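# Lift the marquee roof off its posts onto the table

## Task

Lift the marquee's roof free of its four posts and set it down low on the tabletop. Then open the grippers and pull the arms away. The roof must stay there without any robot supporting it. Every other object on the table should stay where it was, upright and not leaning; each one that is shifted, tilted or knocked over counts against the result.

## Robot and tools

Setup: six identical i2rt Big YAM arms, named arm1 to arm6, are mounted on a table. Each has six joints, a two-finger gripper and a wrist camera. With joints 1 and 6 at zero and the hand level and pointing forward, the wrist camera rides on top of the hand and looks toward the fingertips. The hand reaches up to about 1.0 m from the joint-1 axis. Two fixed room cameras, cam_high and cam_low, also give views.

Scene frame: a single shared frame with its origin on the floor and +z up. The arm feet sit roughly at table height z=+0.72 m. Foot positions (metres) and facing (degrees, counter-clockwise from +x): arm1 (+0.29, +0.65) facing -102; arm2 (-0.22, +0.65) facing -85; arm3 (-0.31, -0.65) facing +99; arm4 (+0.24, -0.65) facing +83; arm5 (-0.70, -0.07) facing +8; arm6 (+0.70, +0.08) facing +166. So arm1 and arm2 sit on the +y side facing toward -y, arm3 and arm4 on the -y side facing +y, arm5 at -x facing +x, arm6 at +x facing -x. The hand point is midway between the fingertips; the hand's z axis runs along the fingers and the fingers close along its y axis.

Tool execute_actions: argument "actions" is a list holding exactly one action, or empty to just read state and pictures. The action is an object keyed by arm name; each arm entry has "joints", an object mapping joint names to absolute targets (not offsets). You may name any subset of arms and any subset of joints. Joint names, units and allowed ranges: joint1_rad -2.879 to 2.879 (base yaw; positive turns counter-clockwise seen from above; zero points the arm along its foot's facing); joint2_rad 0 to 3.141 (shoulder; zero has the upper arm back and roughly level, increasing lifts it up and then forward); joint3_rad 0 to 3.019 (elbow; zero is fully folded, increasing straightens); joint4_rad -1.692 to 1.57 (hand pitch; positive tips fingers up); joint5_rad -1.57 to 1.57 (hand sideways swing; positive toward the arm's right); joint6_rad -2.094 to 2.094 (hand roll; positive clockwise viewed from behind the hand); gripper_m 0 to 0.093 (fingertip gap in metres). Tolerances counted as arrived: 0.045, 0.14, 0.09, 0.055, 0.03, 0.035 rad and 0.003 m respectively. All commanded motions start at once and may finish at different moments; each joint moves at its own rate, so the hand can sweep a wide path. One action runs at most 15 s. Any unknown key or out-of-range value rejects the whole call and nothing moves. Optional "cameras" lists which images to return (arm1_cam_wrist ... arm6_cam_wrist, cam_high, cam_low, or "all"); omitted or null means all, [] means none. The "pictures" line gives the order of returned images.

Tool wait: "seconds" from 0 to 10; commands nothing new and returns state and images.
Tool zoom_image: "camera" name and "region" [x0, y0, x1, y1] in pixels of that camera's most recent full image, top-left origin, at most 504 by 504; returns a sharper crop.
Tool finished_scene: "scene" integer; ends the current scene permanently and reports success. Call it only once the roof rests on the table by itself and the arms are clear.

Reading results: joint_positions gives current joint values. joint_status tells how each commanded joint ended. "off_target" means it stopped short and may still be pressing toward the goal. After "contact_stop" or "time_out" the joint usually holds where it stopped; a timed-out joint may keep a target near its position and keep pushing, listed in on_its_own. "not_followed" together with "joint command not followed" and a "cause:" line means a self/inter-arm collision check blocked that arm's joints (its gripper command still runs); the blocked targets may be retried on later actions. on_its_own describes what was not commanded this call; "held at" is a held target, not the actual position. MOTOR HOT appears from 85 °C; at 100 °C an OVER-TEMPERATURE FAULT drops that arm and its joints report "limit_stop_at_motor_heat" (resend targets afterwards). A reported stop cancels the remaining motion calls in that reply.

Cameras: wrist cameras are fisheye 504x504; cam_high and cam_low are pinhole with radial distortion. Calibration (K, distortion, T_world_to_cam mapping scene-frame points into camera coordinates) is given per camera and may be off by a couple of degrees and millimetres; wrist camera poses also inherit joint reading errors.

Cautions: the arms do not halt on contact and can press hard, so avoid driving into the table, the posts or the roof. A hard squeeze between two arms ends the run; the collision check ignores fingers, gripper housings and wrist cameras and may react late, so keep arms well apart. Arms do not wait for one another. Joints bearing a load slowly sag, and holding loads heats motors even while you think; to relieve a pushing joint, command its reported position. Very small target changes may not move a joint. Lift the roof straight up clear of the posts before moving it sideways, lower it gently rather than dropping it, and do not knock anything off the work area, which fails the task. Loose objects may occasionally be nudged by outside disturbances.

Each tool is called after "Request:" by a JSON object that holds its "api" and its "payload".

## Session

Request:
{"api": "execute_actions", "payload": {"actions": []}}

Scene clock: 0.00 s.
arm1.joint_positions: joint1_rad=+0.252 joint2_rad=+0.419 joint3_rad=+0.544 joint4_rad=-1.242 joint5_rad=+0.202 joint6_rad=-0.409 gripper_m=+0.095
arm1.joint_status: not commanded
arm1.hand: x=+0.2697 y=+0.4593 z=+0.9862 quat_wxyz=(-0.053, -0.519, -0.819, +0.239) (m; scene frame)
arm2.joint_positions: joint1_rad=-0.337 joint2_rad=+0.511 joint3_rad=+0.394 joint4_rad=-0.999 joint5_rad=-0.259 joint6_rad=+0.291 gripper_m=+0.094
arm2.joint_status: not commanded
arm2.hand: x=-0.2231 y=+0.4359 z=+0.9117 quat_wxyz=(-0.248, -0.819, -0.514, +0.060) (m; scene frame)
arm3.joint_positions: joint1_rad=+0.102 joint2_rad=+0.333 joint3_rad=+0.633 joint4_rad=-1.390 joint5_rad=+0.304 joint6_rad=+0.501 gripper_m=+0.095
arm3.joint_status: not commanded
arm3.hand: x=-0.3101 y=-0.4834 z=+1.0072 quat_wxyz=(-0.228, +0.582, -0.762, -0.168) (m; scene frame)
arm4.joint_positions: joint1_rad=-0.183 joint2_rad=+0.481 joint3_rad=+0.478 joint4_rad=-1.114 joint5_rad=-0.167 joint6_rad=-0.552 gripper_m=+0.095
arm4.joint_status: not commanded
arm4.hand: x=+0.2741 y=-0.4423 z=+0.9352 quat_wxyz=(-0.174, +0.781, -0.580, -0.154) (m; scene frame)
arm5.joint_positions: joint1_rad=+0.390 joint2_rad=+0.396 joint3_rad=+0.599 joint4_rad=-1.309 joint5_rad=+0.085 joint6_rad=+0.246 gripper_m=+0.094
arm5.joint_status: not commanded
arm5.hand: x=-0.5285 y=+0.0003 z=+0.9691 quat_wxyz=(-0.224, +0.105, -0.968, -0.047) (m; scene frame)
arm6.joint_positions: joint1_rad=-0.293 joint2_rad=+0.495 joint3_rad=+0.434 joint4_rad=-1.040 joint5_rad=-0.314 joint6_rad=-0.191 gripper_m=+0.094
arm6.joint_status: not commanded
arm6.hand: x=+0.4935 y=+0.1415 z=+0.9264 quat_wxyz=(+0.063, +0.952, -0.128, -0.272) (m; scene frame)
pictures: arm1_cam_wrist, arm2_cam_wrist, arm3_cam_wrist, arm4_cam_wrist, arm5_cam_wrist, arm6_cam_wrist, cam_high, cam_low
Images, in order (width x height): arm1_cam_wrist 504x504, arm2_cam_wrist 504x504, arm3_cam_wrist 504x504, arm4_cam_wrist 504x504, arm5_cam_wrist 504x504, arm6_cam_wrist 504x504, cam_high 504x504, cam_low 504x504.

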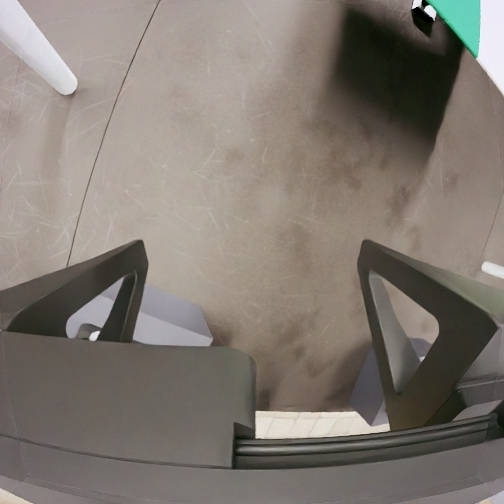

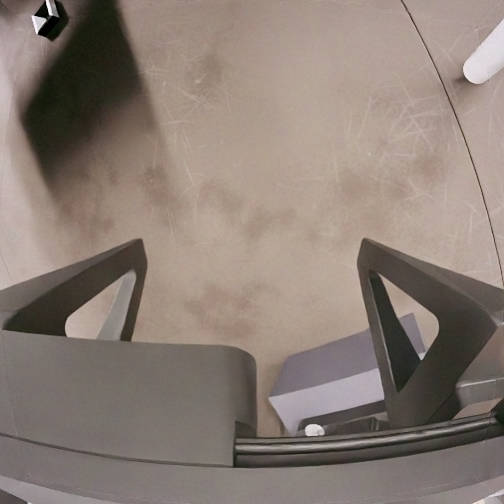

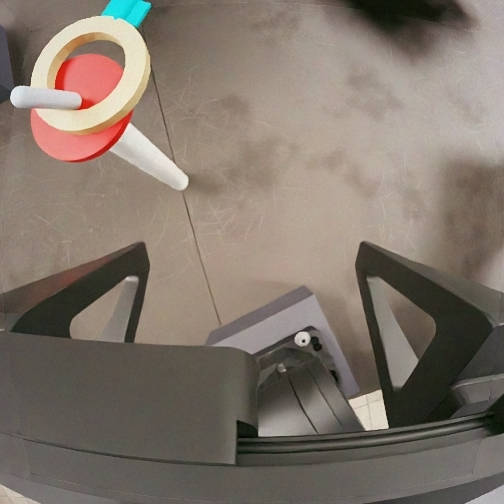

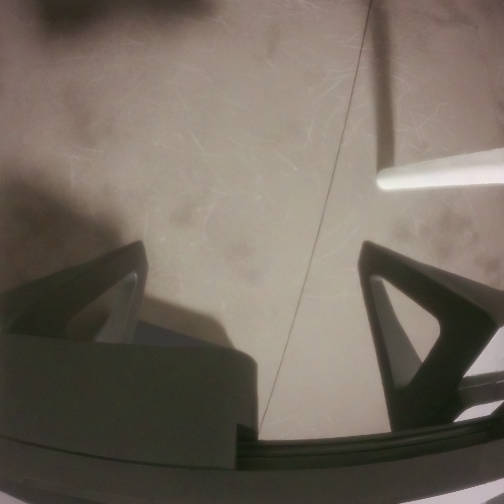

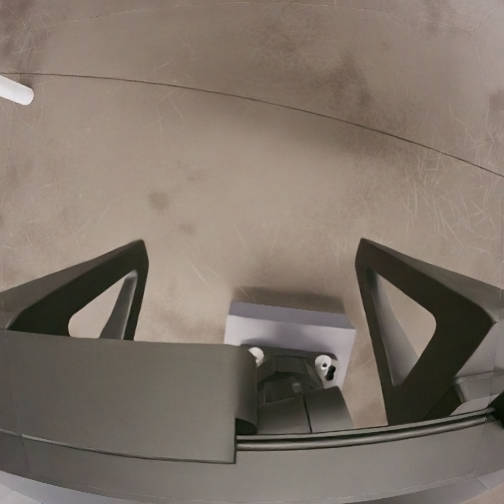

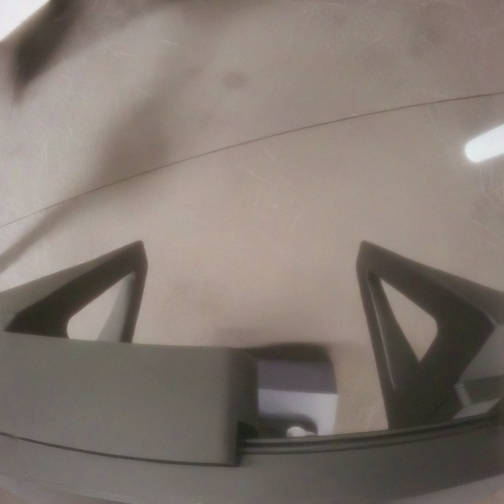

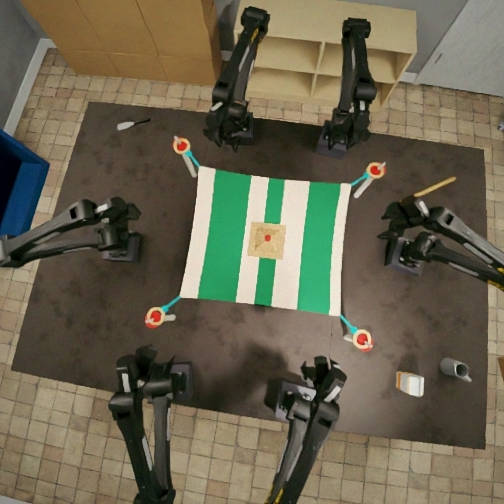

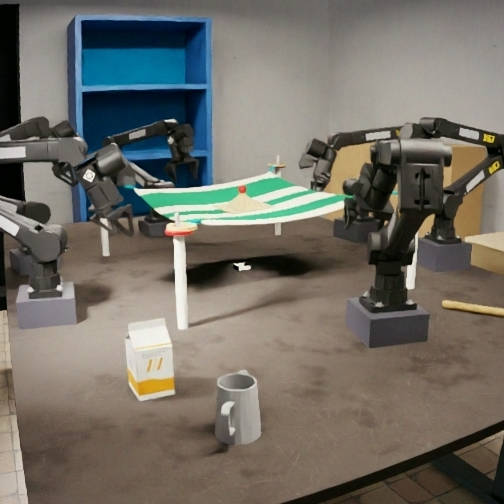

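Request:
{"api": "zoom_image", "payload": {"camera": "cam_low", "region": [180, 230, 320, 300]}}

Request:
{"api": "zoom_image", "payload": {"camera": "arm2_cam_wrist", "region": [0, 0, 120, 80]}}

Request:
{"api": "zoom_image", "payload": {"camera": "arm1_cam_wrist", "region": [370, 0, 504, 80]}}

Region (180, 230, 320, 300) of cam_low's 504x504 image, scaled by 3.600, with more detail than that image has.

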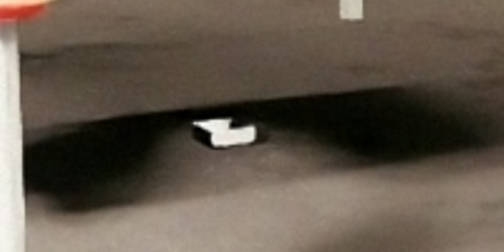

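Region (0, 0, 120, 80) of arm2_cam_wrist's 504x504 image, scaled by 4.200, with more detail than that image has.

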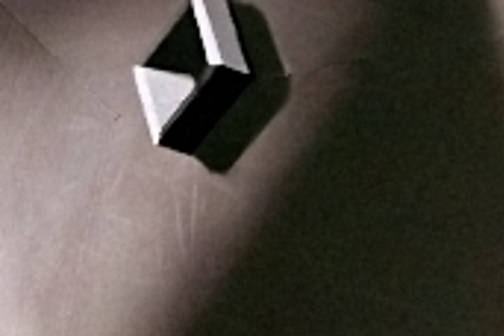

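Region (370, 0, 504, 80) of arm1_cam_wrist's 504x504 image, scaled by 3.761, with more detail than that image has; it fills the top 301 rows of this view, and the rest is white.

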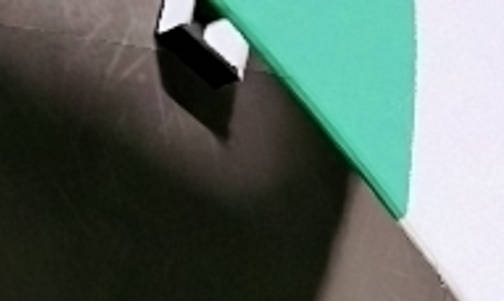

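Request:
{"api": "zoom_image", "payload": {"camera": "cam_high", "region": [130, 120, 400, 360]}}

Request:
{"api": "zoom_image", "payload": {"camera": "arm3_cam_wrist", "region": [0, 0, 210, 210]}}

Request:
{"api": "zoom_image", "payload": {"camera": "arm1_cam_wrist", "region": [0, 0, 126, 126]}}

Request:
{"api": "zoom_image", "payload": {"camera": "arm2_cam_wrist", "region": [378, 0, 504, 126]}}

Request:
{"api": "zoom_image", "payload": {"camera": "arm4_cam_wrist", "region": [350, 120, 504, 230]}}

Request:
{"api": "zoom_image", "payload": {"camera": "arm6_cam_wrist", "region": [420, 100, 504, 184]}}

Request:
{"api": "zoom_image", "payload": {"camera": "arm5_cam_wrist", "region": [0, 50, 84, 134]}}

Region (130, 120, 400, 360) of cam_high's 504x504 image, scaled by 1.867, with more detail than that image has.

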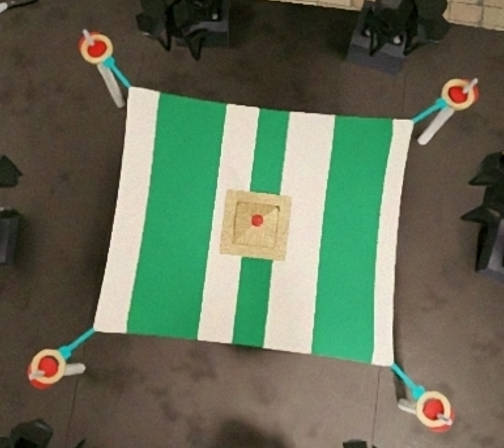

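Region (0, 0, 210, 210) of arm3_cam_wrist's 504x504 image, scaled by 2.400, with more detail than that image has.

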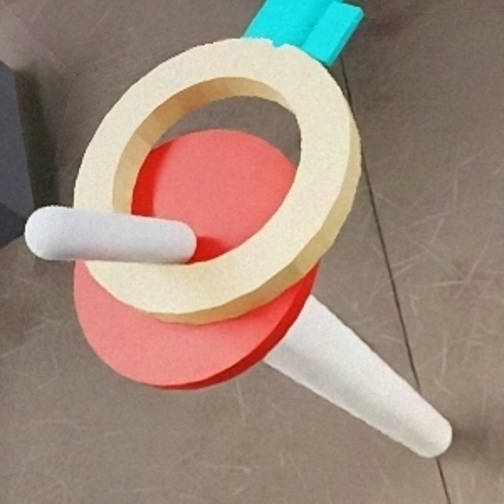

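Region (0, 0, 126, 126) of arm1_cam_wrist's 504x504 image, scaled by 4.000, with more detail than that image has.

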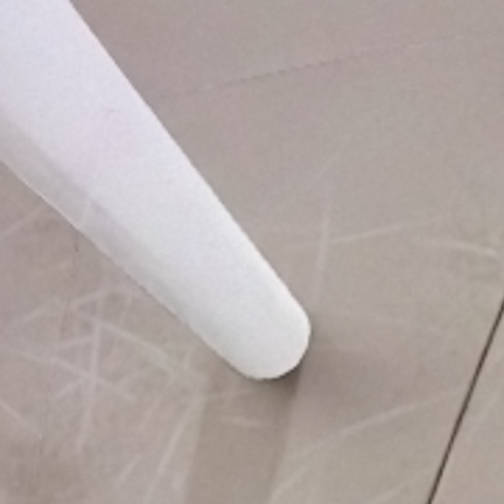

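Region (378, 0, 504, 126) of arm2_cam_wrist's 504x504 image, scaled by 4.000, with more detail than that image has.

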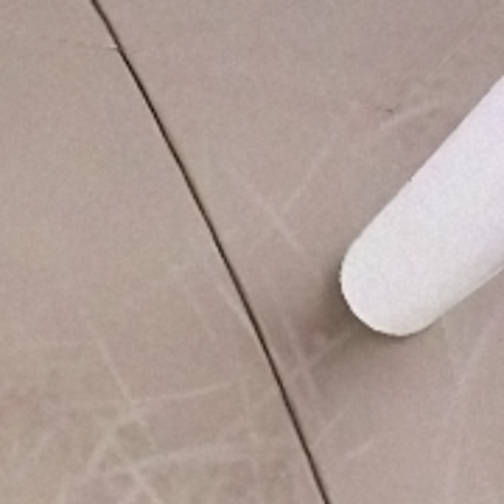

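Region (350, 120, 504, 230) of arm4_cam_wrist's 504x504 image, scaled by 3.273, with more detail than that image has; it fills the top 360 rows of this view, and the rest is white.

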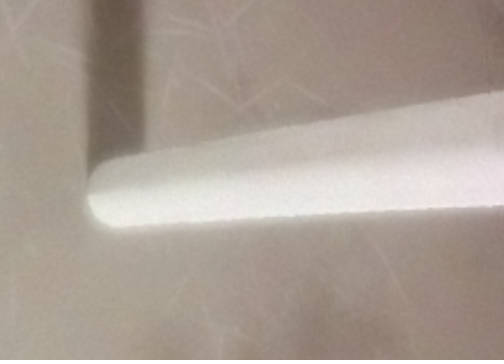

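Region (420, 100, 504, 184) of arm6_cam_wrist's 504x504 image, scaled by 6.000, with more detail than that image has.

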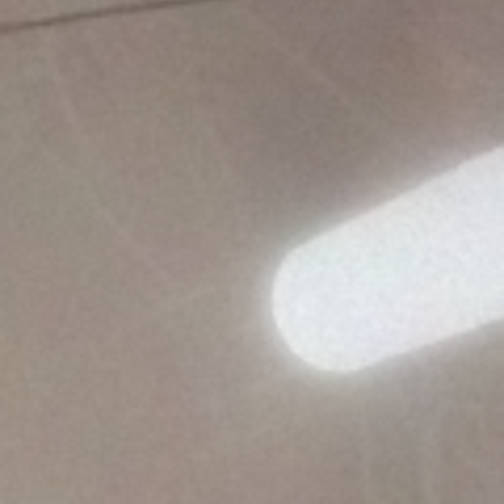

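Region (0, 50, 84, 134) of arm5_cam_wrist's 504x504 image, scaled by 6.000, with more detail than that image has.

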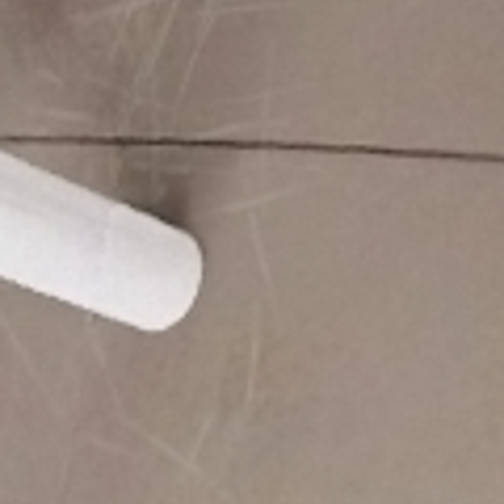

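Request:
{"api": "zoom_image", "payload": {"camera": "cam_high", "region": [160, 125, 220, 185]}}

Request:
{"api": "zoom_image", "payload": {"camera": "cam_high", "region": [340, 150, 400, 210]}}

Request:
{"api": "zoom_image", "payload": {"camera": "cam_high", "region": [135, 285, 195, 345]}}

Request:
{"api": "zoom_image", "payload": {"camera": "cam_high", "region": [330, 305, 390, 365]}}

Request:
{"api": "zoom_image", "payload": {"camera": "cam_low", "region": [60, 130, 440, 340]}}

Region (160, 125, 220, 185) of cam_high's 504x504 image, scaled by 8.400, with more detail than that image has.

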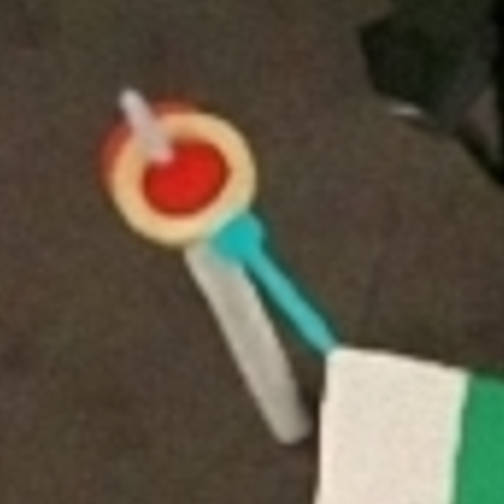

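Region (340, 150, 400, 210) of cam_high's 504x504 image, scaled by 8.400, with more detail than that image has.

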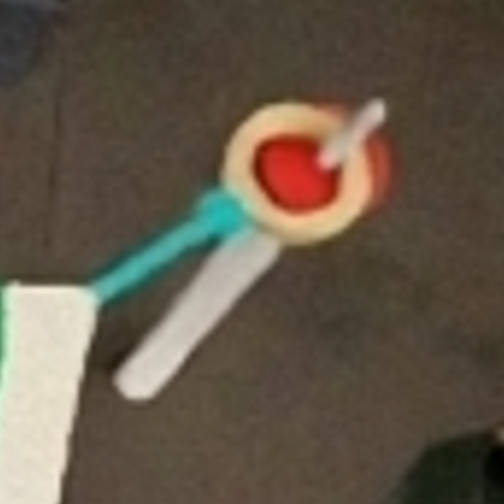

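Region (135, 285, 195, 345) of cam_high's 504x504 image, scaled by 8.400, with more detail than that image has.

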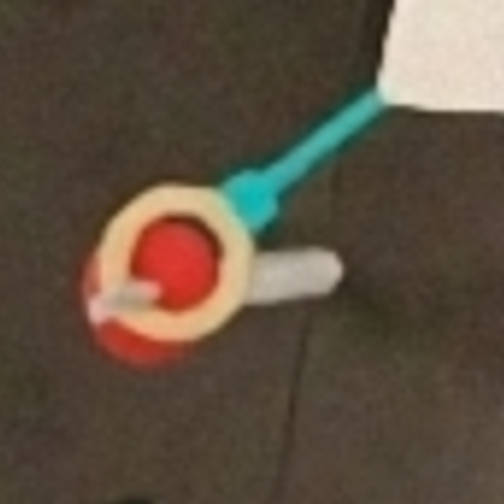

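Region (330, 305, 390, 365) of cam_high's 504x504 image, scaled by 8.400, with more detail than that image has.

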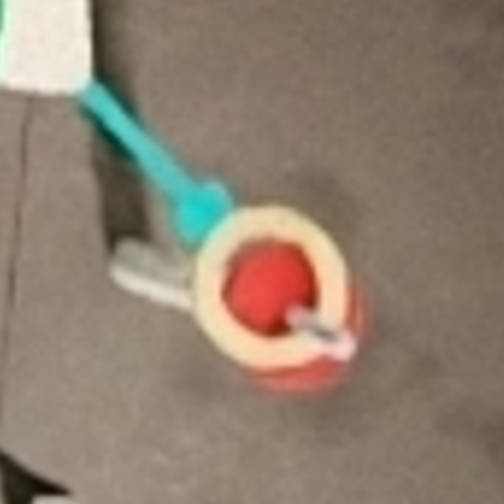

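Region (60, 130, 440, 340) of cam_low's 504x504 image, scaled by 1.326, with more detail than that image has; it fills the top 279 rows of this view, and the rest is white.

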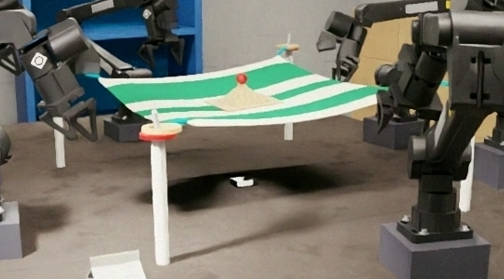

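Request:
{"api": "execute_actions", "payload": {"actions": [{"arm1": {"joints": {"joint1_rad": 0.485, "joint2_rad": 0.75, "joint3_rad": 1.279, "joint4_rad": -1.610, "joint5_rad": 0.0, "joint6_rad": 1.281, "gripper_m": 0.07}}, "arm2": {"joints": {"joint1_rad": -0.542, "joint2_rad": 0.78, "joint3_rad": 1.40, "joint4_rad": -1.667, "joint5_rad": 0.0, "joint6_rad": -1.316, "gripper_m": 0.07}}, "arm3": {"joints": {"joint1_rad": -0.143, "joint2_rad": 0.72, "joint3_rad": 1.27, "joint4_rad": -1.622, "joint5_rad": 0.0, "joint6_rad": 0.732, "gripper_m": 0.07}}, "arm4": {"joints": {"joint1_rad": -0.301, "joint2_rad": 0.80, "joint3_rad": 1.387, "joint4_rad": -1.575, "joint5_rad": 0.0, "joint6_rad": -1.247, "gripper_m": 0.07}}}], "cameras": ["arm1_cam_wrist", "arm2_cam_wrist", "arm3_cam_wrist", "arm4_cam_wrist", "cam_high"]}}

Scene clock: 17.00 s.
arm1.joint_positions: joint1_rad=+0.481 joint2_rad=+0.745 joint3_rad=+1.238 joint4_rad=-1.600 joint5_rad=+0.003 joint6_rad=+1.271 gripper_m=+0.070
arm1.joint_status: all done
arm1.hand: x=+0.3595 y=+0.4254 z=+1.2081 quat_wxyz=(-0.231, -0.928, -0.292, -0.002) (m; scene frame)
arm2.joint_positions: joint1_rad=-0.542 joint2_rad=+0.780 joint3_rad=+1.362 joint4_rad=-1.651 joint5_rad=-0.004 joint6_rad=-1.305 gripper_m=+0.070
arm2.joint_status: all done
arm2.hand: x=-0.3175 y=+0.4323 z=+1.2369 quat_wxyz=(+0.019, -0.327, -0.912, +0.246) (m; scene frame)
arm3.joint_positions: joint1_rad=-0.136 joint2_rad=+0.718 joint3_rad=+1.227 joint4_rad=-1.603 joint5_rad=+0.004 joint6_rad=+0.724 gripper_m=+0.070
arm3.joint_status: all done
arm3.hand: x=-0.3261 y=-0.4278 z=+1.1857 quat_wxyz=(-0.095, +0.430, -0.870, -0.223) (m; scene frame)
arm4.joint_positions: joint1_rad=-0.295 joint2_rad=+0.795 joint3_rad=+1.337 joint4_rad=-1.558 joint5_rad=-0.005 joint6_rad=-1.238 gripper_m=+0.070
arm4.joint_status: all done
arm4.hand: x=+0.3464 y=-0.4029 z=+1.2246 quat_wxyz=(-0.266, +0.899, -0.348, +0.007) (m; scene frame)
arm5.joint_positions: joint1_rad=+0.390 joint2_rad=+0.396 joint3_rad=+0.599 joint4_rad=-1.309 joint5_rad=+0.085 joint6_rad=+0.246 gripper_m=+0.094
arm5.joint_status: not commanded
arm5.hand: x=-0.5285 y=+0.0003 z=+0.9691 quat_wxyz=(-0.224, +0.105, -0.968, -0.047) (m; scene frame)
arm6.joint_positions: joint1_rad=-0.293 joint2_rad=+0.495 joint3_rad=+0.434 joint4_rad=-1.040 joint5_rad=-0.314 joint6_rad=-0.191 gripper_m=+0.094
arm6.joint_status: not commanded
arm6.hand: x=+0.4935 y=+0.1415 z=+0.9264 quat_wxyz=(+0.063, +0.952, -0.128, -0.272) (m; scene frame)
pictures: arm1_cam_wrist, arm2_cam_wrist, arm3_cam_wrist, arm4_cam_wrist, cam_high
camera_calibration (this result's frames):
arm1_cam_wrist: T_world_to_cam=[[-0.540889, 0.724792, -0.426751, 0.405327], [0.591719, 0.688488, 0.419348, -1.00671], [0.597753, -0.0256959, -0.801269, 0.884973], [0, 0, 0, 1]] pos_world=[0.285931, 0.42207, 1.30424]
arm2_cam_wrist: T_world_to_cam=[[-0.589369, -0.659888, 0.466038, -0.475846], [-0.512905, 0.751342, 0.415228, -0.998775], [-0.624158, 0.00568973, -0.781278, 0.885904], [0, 0, 0, 1]] pos_world=[-0.239782, 0.431375, 1.32862]
arm3_cam_wrist: T_world_to_cam=[[0.794436, -0.536181, -0.285273, 0.366089], [-0.485761, -0.842886, 0.231475, -0.78808], [-0.364565, -0.0453174, -0.930075, 1.08717], [0, 0, 0, 1]] pos_world=[-0.277308, -0.418704, 1.298]
arm4_cam_wrist: T_world_to_cam=[[0.626755, 0.612877, 0.481206, -0.562381], [0.49994, -0.789971, 0.354972, -0.919395], [0.597694, 0.0180936, -0.80152, 0.903863], [0, 0, 0, 1]] pos_world=[0.271885, -0.397979, 1.32145]
Images, in order (width x height): arm1_cam_wrist 504x504, arm2_cam_wrist 504x504, arm3_cam_wrist 504x504, arm4_cam_wrist 504x504, cam_high 504x504.

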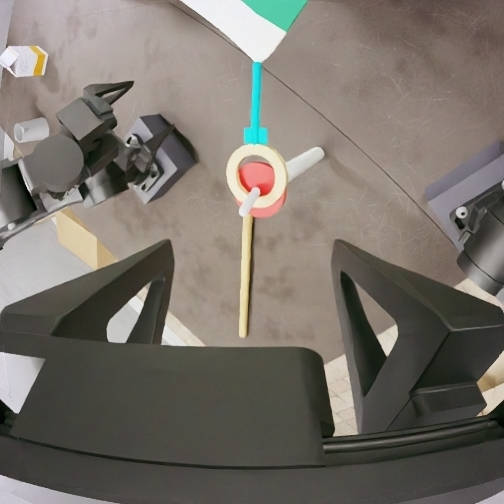

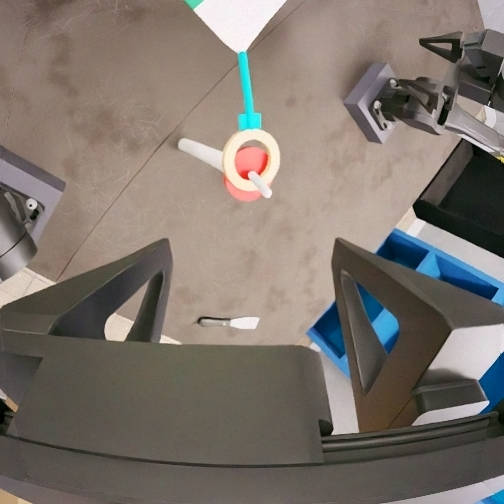

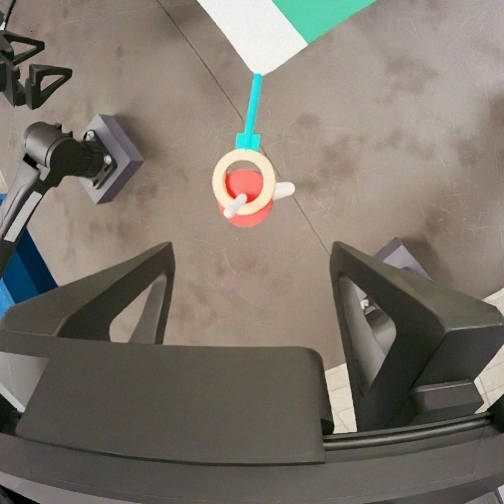

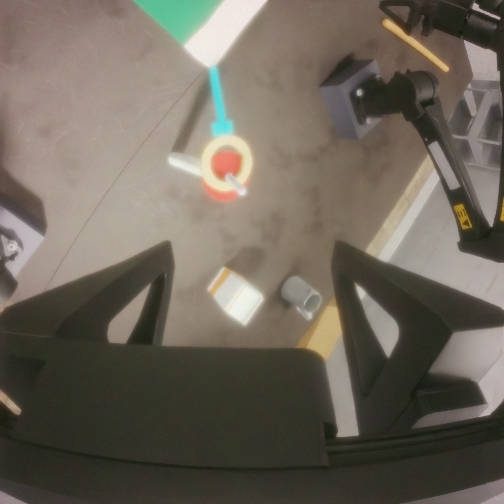

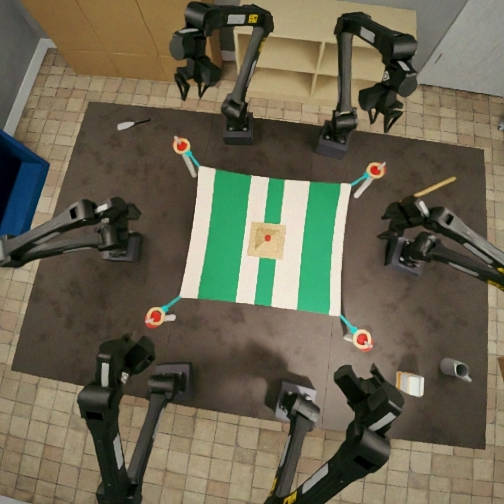

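Request:
{"api": "zoom_image", "payload": {"camera": "arm1_cam_wrist", "region": [210, 110, 336, 236]}}

Request:
{"api": "zoom_image", "payload": {"camera": "arm2_cam_wrist", "region": [170, 95, 296, 221]}}

Request:
{"api": "zoom_image", "payload": {"camera": "arm3_cam_wrist", "region": [190, 115, 316, 241]}}

Request:
{"api": "zoom_image", "payload": {"camera": "arm4_cam_wrist", "region": [155, 95, 281, 221]}}

Region (210, 110, 336, 236) of arm1_cam_wrist's 504x504 image, scaled by 4.000, with more detail than that image has.

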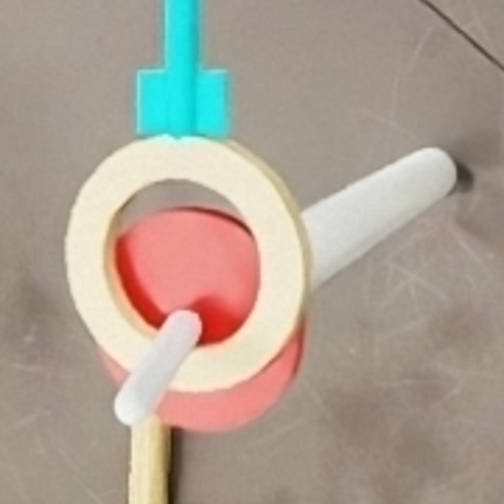

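Region (170, 95, 296, 221) of arm2_cam_wrist's 504x504 image, scaled by 4.000, with more detail than that image has.

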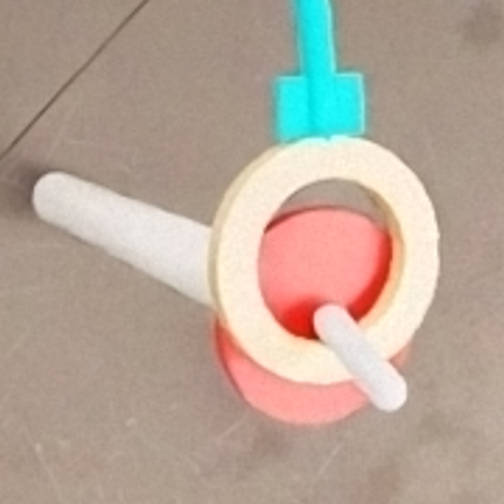

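Region (190, 115, 316, 241) of arm3_cam_wrist's 504x504 image, scaled by 4.000, with more detail than that image has.

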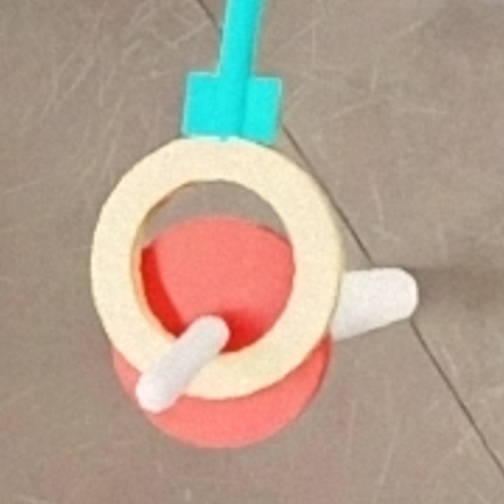

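Region (155, 95, 281, 221) of arm4_cam_wrist's 504x504 image, scaled by 4.000, with more detail than that image has.

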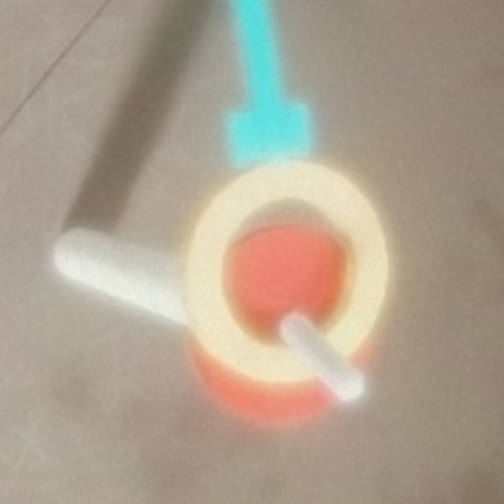

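Request:
{"api": "execute_actions", "payload": {"actions": [{"arm1": {"joints": {"joint2_rad": 1.07, "joint3_rad": 1.031, "joint4_rad": -1.366}}, "arm2": {"joints": {"joint2_rad": 1.118, "joint3_rad": 1.127, "joint4_rad": -1.413, "joint6_rad": -1.36}}, "arm3": {"joints": {"joint2_rad": 1.038, "joint3_rad": 1.011, "joint4_rad": -1.390, "joint6_rad": 0.787}}, "arm4": {"joints": {"joint1_rad": -0.262, "joint2_rad": 1.185, "joint3_rad": 1.118, "joint4_rad": -1.322, "joint6_rad": -1.30}}}], "cameras": ["arm1_cam_wrist", "arm2_cam_wrist", "arm3_cam_wrist", "arm4_cam_wrist", "cam_low"]}}

Scene clock: 25.47 s.
arm1.joint_positions: joint1_rad=+0.481 joint2_rad=+1.070 joint3_rad=+1.016 joint4_rad=-1.377 joint5_rad=+0.003 joint6_rad=+1.272 gripper_m=+0.070
arm1.joint_status: all done
arm1.hand: x=+0.3845 y=+0.3497 z=+1.0418 quat_wxyz=(-0.072, -0.952, -0.299, -0.001) (m; scene frame)
arm2.joint_positions: joint1_rad=-0.542 joint2_rad=+1.125 joint3_rad=+1.106 joint4_rad=-1.428 joint5_rad=-0.003 joint6_rad=-1.350 gripper_m=+0.070
arm2.joint_status: all done
arm2.hand: x=-0.3568 y=+0.3467 z=+1.0475 quat_wxyz=(+0.005, -0.317, -0.947, +0.061) (m; scene frame)
arm3.joint_positions: joint1_rad=-0.136 joint2_rad=+1.036 joint3_rad=+1.007 joint4_rad=-1.407 joint5_rad=+0.004 joint6_rad=+0.779 gripper_m=+0.070
arm3.joint_status: all done
arm3.hand: x=-0.3312 y=-0.3515 z=+1.0247 quat_wxyz=(-0.029, +0.418, -0.906, -0.068) (m; scene frame)
arm4.joint_positions: joint1_rad=-0.272 joint2_rad=+1.188 joint3_rad=+1.108 joint4_rad=-1.338 joint5_rad=-0.004 joint6_rad=-1.291 gripper_m=+0.070
arm4.joint_status: all done
arm4.hand: x=+0.3766 y=-0.3113 z=+1.0199 quat_wxyz=(-0.068, +0.943, -0.325, +0.001) (m; scene frame)
arm5.joint_positions: joint1_rad=+0.390 joint2_rad=+0.396 joint3_rad=+0.599 joint4_rad=-1.309 joint5_rad=+0.085 joint6_rad=+0.246 gripper_m=+0.094
arm5.joint_status: not commanded
arm5.hand: x=-0.5285 y=+0.0003 z=+0.9691 quat_wxyz=(-0.224, +0.105, -0.968, -0.047) (m; scene frame)
arm6.joint_positions: joint1_rad=-0.293 joint2_rad=+0.495 joint3_rad=+0.434 joint4_rad=-1.040 joint5_rad=-0.314 joint6_rad=-0.191 gripper_m=+0.094
arm6.joint_status: not commanded
arm6.hand: x=+0.4935 y=+0.1415 z=+0.9264 quat_wxyz=(+0.063, +0.952, -0.128, -0.272) (m; scene frame)
pictures: arm1_cam_wrist, arm2_cam_wrist, arm3_cam_wrist, arm4_cam_wrist, cam_low
camera_calibration (this result's frames):
arm1_cam_wrist: T_world_to_cam=[[-0.569131, 0.81128, -0.133848, 0.0782473], [0.639395, 0.539011, 0.548307, -1.00008], [0.516976, 0.226477, -0.825496, 0.702979], [0, 0, 0, 1]] pos_world=[0.320558, 0.316367, 1.13913]
arm2_cam_wrist: T_world_to_cam=[[-0.601195, -0.789502, 0.123499, -0.067747], [-0.611309, 0.553919, 0.565222, -0.999706], [-0.514652, 0.264312, -0.815642, 0.699297], [0, 0, 0, 1]] pos_world=[-0.291963, 0.315437, 1.1438]
arm3_cam_wrist: T_world_to_cam=[[0.764021, -0.640557, -0.0771971, 0.105082], [-0.529582, -0.690957, 0.492059, -0.917156], [-0.368531, -0.335061, -0.867133, 0.771332], [0, 0, 0, 1]] pos_world=[-0.281734, -0.307961, 1.12825]
arm4_cam_wrist: T_world_to_cam=[[0.617437, 0.776193, 0.12766, -0.124099], [0.613886, -0.57694, 0.53878, -0.953562], [0.491849, -0.254294, -0.832718, 0.706988], [0, 0, 0, 1]] pos_world=[0.31427, -0.274041, 1.11832]
Images, in order (width x height): arm1_cam_wrist 504x504, arm2_cam_wrist 504x504, arm3_cam_wrist 504x504, arm4_cam_wrist 504x504, cam_low 504x504.

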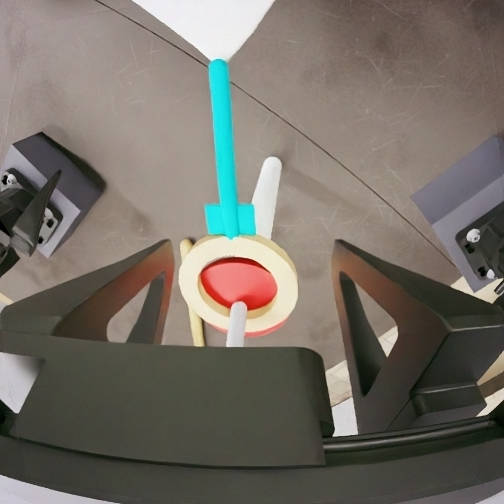

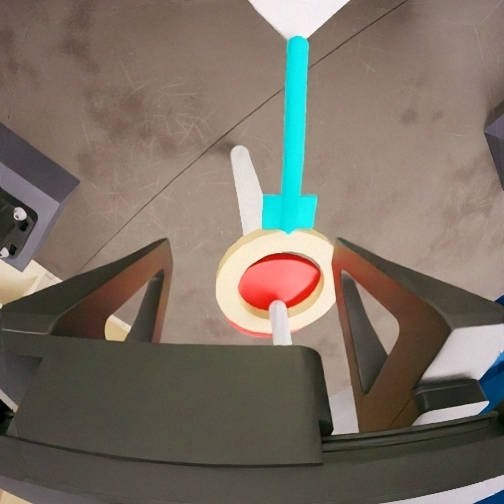

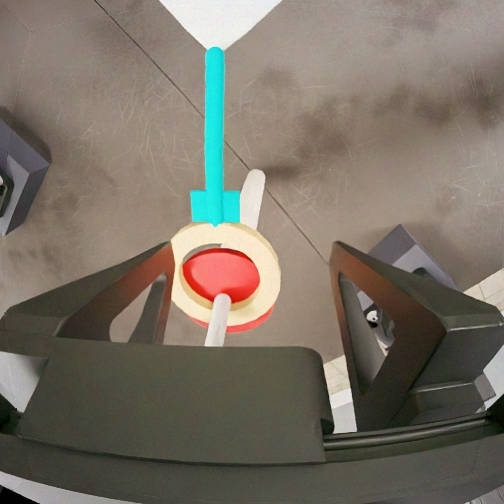

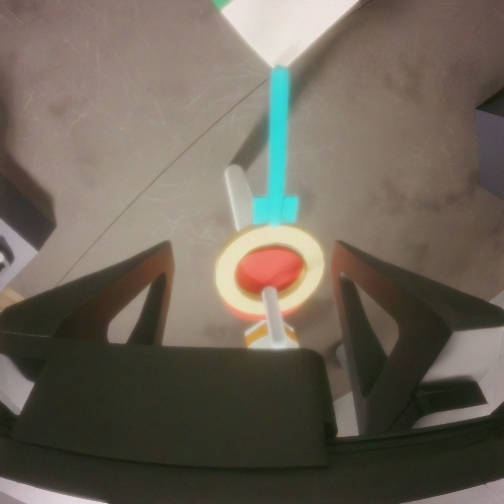

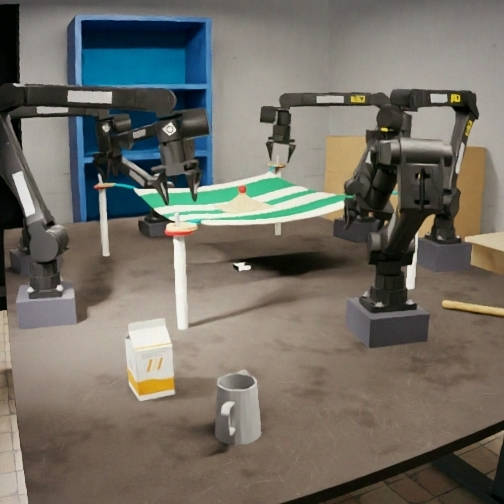

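Request:
{"api": "zoom_image", "payload": {"camera": "arm1_cam_wrist", "region": [160, 180, 328, 348]}}

Request:
{"api": "zoom_image", "payload": {"camera": "arm2_cam_wrist", "region": [190, 175, 358, 343]}}

Request:
{"api": "zoom_image", "payload": {"camera": "arm3_cam_wrist", "region": [150, 170, 318, 338]}}

Request:
{"api": "zoom_image", "payload": {"camera": "arm4_cam_wrist", "region": [190, 170, 358, 338]}}

Region (160, 180, 328, 348) of arm1_cam_wrist's 504x504 image, scaled by 3.000, with more detail than that image has.

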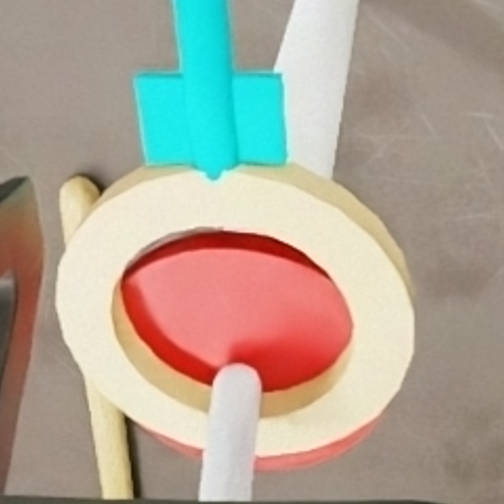

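Region (190, 175, 358, 343) of arm2_cam_wrist's 504x504 image, scaled by 3.000, with more detail than that image has.

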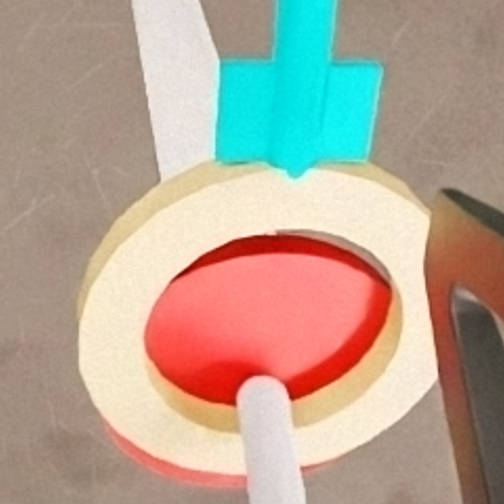

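Region (150, 170, 318, 338) of arm3_cam_wrist's 504x504 image, scaled by 3.000, with more detail than that image has.

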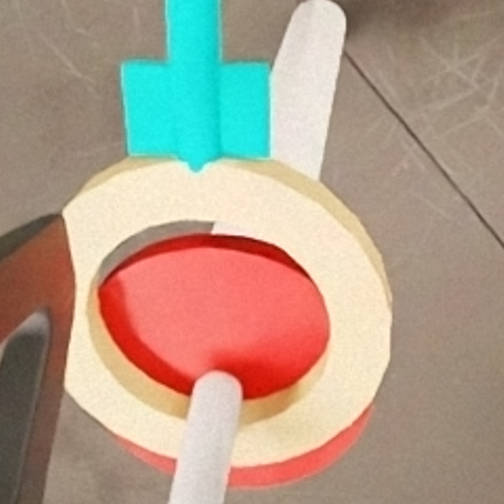

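Region (190, 170, 358, 338) of arm4_cam_wrist's 504x504 image, scaled by 3.000, with more detail than that image has.

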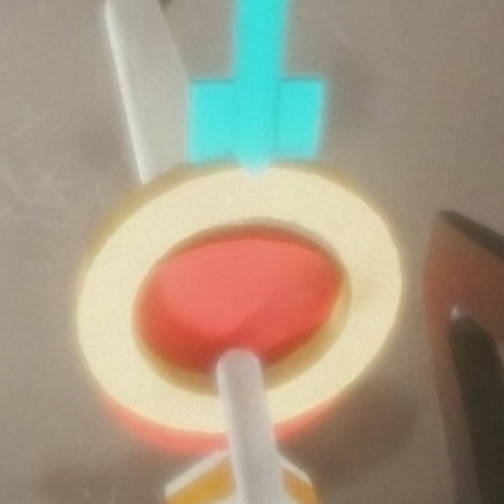

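Request:
{"api": "execute_actions", "payload": {"actions": [{"arm1": {"joints": {"joint2_rad": 1.212, "joint4_rad": -1.337}}, "arm2": {"joints": {"joint2_rad": 1.228, "joint4_rad": -1.383}}, "arm3": {"joints": {"joint1_rad": -0.111, "joint2_rad": 1.193, "joint4_rad": -1.359}}, "arm4": {"joints": {"joint1_rad": -0.290, "joint2_rad": 1.356, "joint4_rad": -1.285}}}], "cameras": ["arm1_cam_wrist", "arm2_cam_wrist", "arm3_cam_wrist", "arm4_cam_wrist", "cam_low"]}}

Scene clock: 31.90 s.
arm1.joint_positions: joint1_rad=+0.481 joint2_rad=+1.220 joint3_rad=+1.016 joint4_rad=-1.346 joint5_rad=+0.003 joint6_rad=+1.272 gripper_m=+0.070
arm1.joint_status: all done
arm1.hand: x=+0.3906 y=+0.3313 z=+0.9968 quat_wxyz=(-0.012, -0.954, -0.300, -0.001) (m; scene frame)
arm2.joint_positions: joint1_rad=-0.542 joint2_rad=+1.233 joint3_rad=+1.106 joint4_rad=-1.398 joint5_rad=-0.003 joint6_rad=-1.350 gripper_m=+0.070
arm2.joint_status: all done
arm2.hand: x=-0.3644 y=+0.3301 z=+1.0137 quat_wxyz=(+0.001, -0.317, -0.948, +0.022) (m; scene frame)
arm3.joint_positions: joint1_rad=-0.121 joint2_rad=+1.202 joint3_rad=+1.007 joint4_rad=-1.375 joint5_rad=+0.004 joint6_rad=+0.779 gripper_m=+0.070
arm3.joint_status: all done
arm3.hand: x=-0.3372 y=-0.3299 z=+0.9771 quat_wxyz=(-0.006, +0.425, -0.905, -0.005) (m; scene frame)
arm4.joint_positions: joint1_rad=-0.280 joint2_rad=+1.368 joint3_rad=+1.108 joint4_rad=-1.300 joint5_rad=-0.004 joint6_rad=-1.292 gripper_m=+0.070
arm4.joint_status: all done
arm4.hand: x=+0.3874 y=-0.2926 z=+0.9570 quat_wxyz=(+0.003, +0.944, -0.329, -0.003) (m; scene frame)
arm5.joint_positions: joint1_rad=+0.390 joint2_rad=+0.396 joint3_rad=+0.599 joint4_rad=-1.309 joint5_rad=+0.085 joint6_rad=+0.246 gripper_m=+0.094
arm5.joint_status: not commanded
arm5.hand: x=-0.5285 y=+0.0003 z=+0.9691 quat_wxyz=(-0.224, +0.105, -0.968, -0.047) (m; scene frame)
arm6.joint_positions: joint1_rad=-0.293 joint2_rad=+0.495 joint3_rad=+0.434 joint4_rad=-1.040 joint5_rad=-0.314 joint6_rad=-0.191 gripper_m=+0.094
arm6.joint_status: not commanded
arm6.hand: x=+0.4935 y=+0.1415 z=+0.9264 quat_wxyz=(+0.063, +0.952, -0.128, -0.272) (m; scene frame)
pictures: arm1_cam_wrist, arm2_cam_wrist, arm3_cam_wrist, arm4_cam_wrist, cam_low
camera_calibration (this result's frames):
arm1_cam_wrist: T_world_to_cam=[[-0.572337, 0.81978, -0.019796, -0.0246003], [0.659892, 0.474772, 0.582352, -0.990048], [0.486799, 0.320238, -0.812696, 0.634818], [0, 0, 0, 1]] pos_world=[0.330216, 0.286921, 1.09198]
arm2_cam_wrist: T_world_to_cam=[[-0.604061, -0.795517, 0.0475621, -0.00327379], [-0.629773, 0.513075, 0.583216, -0.987521], [-0.488361, 0.322345, -0.810924, 0.657829], [0, 0, 0, 1]] pos_world=[-0.302633, 0.29202, 1.10954]
arm3_cam_wrist: T_world_to_cam=[[0.77284, -0.634384, 0.016563, 0.0332442], [-0.526553, -0.62647, 0.574697, -0.940409], [-0.354202, -0.45287, -0.818199, 0.653236], [0, 0, 0, 1]] pos_world=[-0.28949, -0.272218, 1.07438]
arm4_cam_wrist: T_world_to_cam=[[0.626468, 0.779405, -0.00807889, -0.00981711], [0.639707, -0.508205, 0.576631, -0.941636], [0.445323, -0.366409, -0.816965, 0.624171], [0, 0, 0, 1]] pos_world=[0.330563, -0.24219, 1.05282]
Images, in order (width x height): arm1_cam_wrist 504x504, arm2_cam_wrist 504x504, arm3_cam_wrist 504x504, arm4_cam_wrist 504x504, cam_low 504x504.

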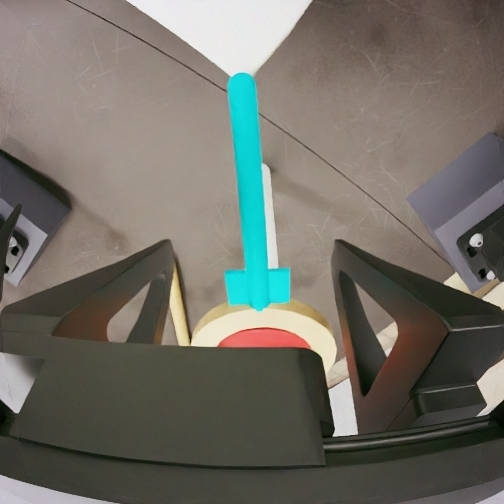

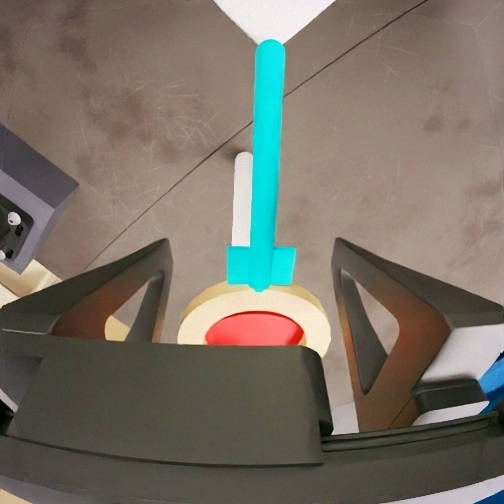

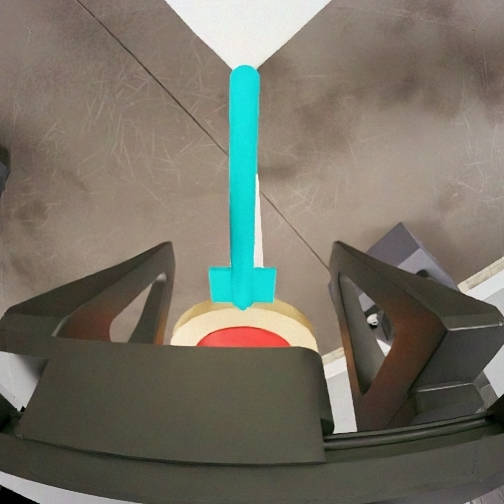

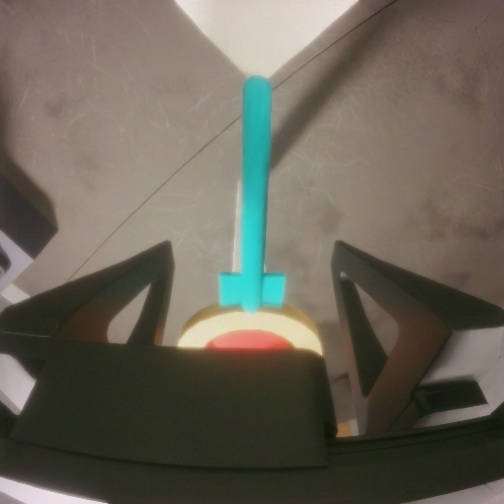

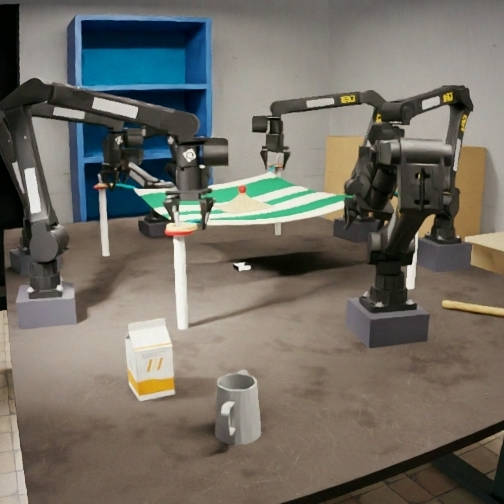

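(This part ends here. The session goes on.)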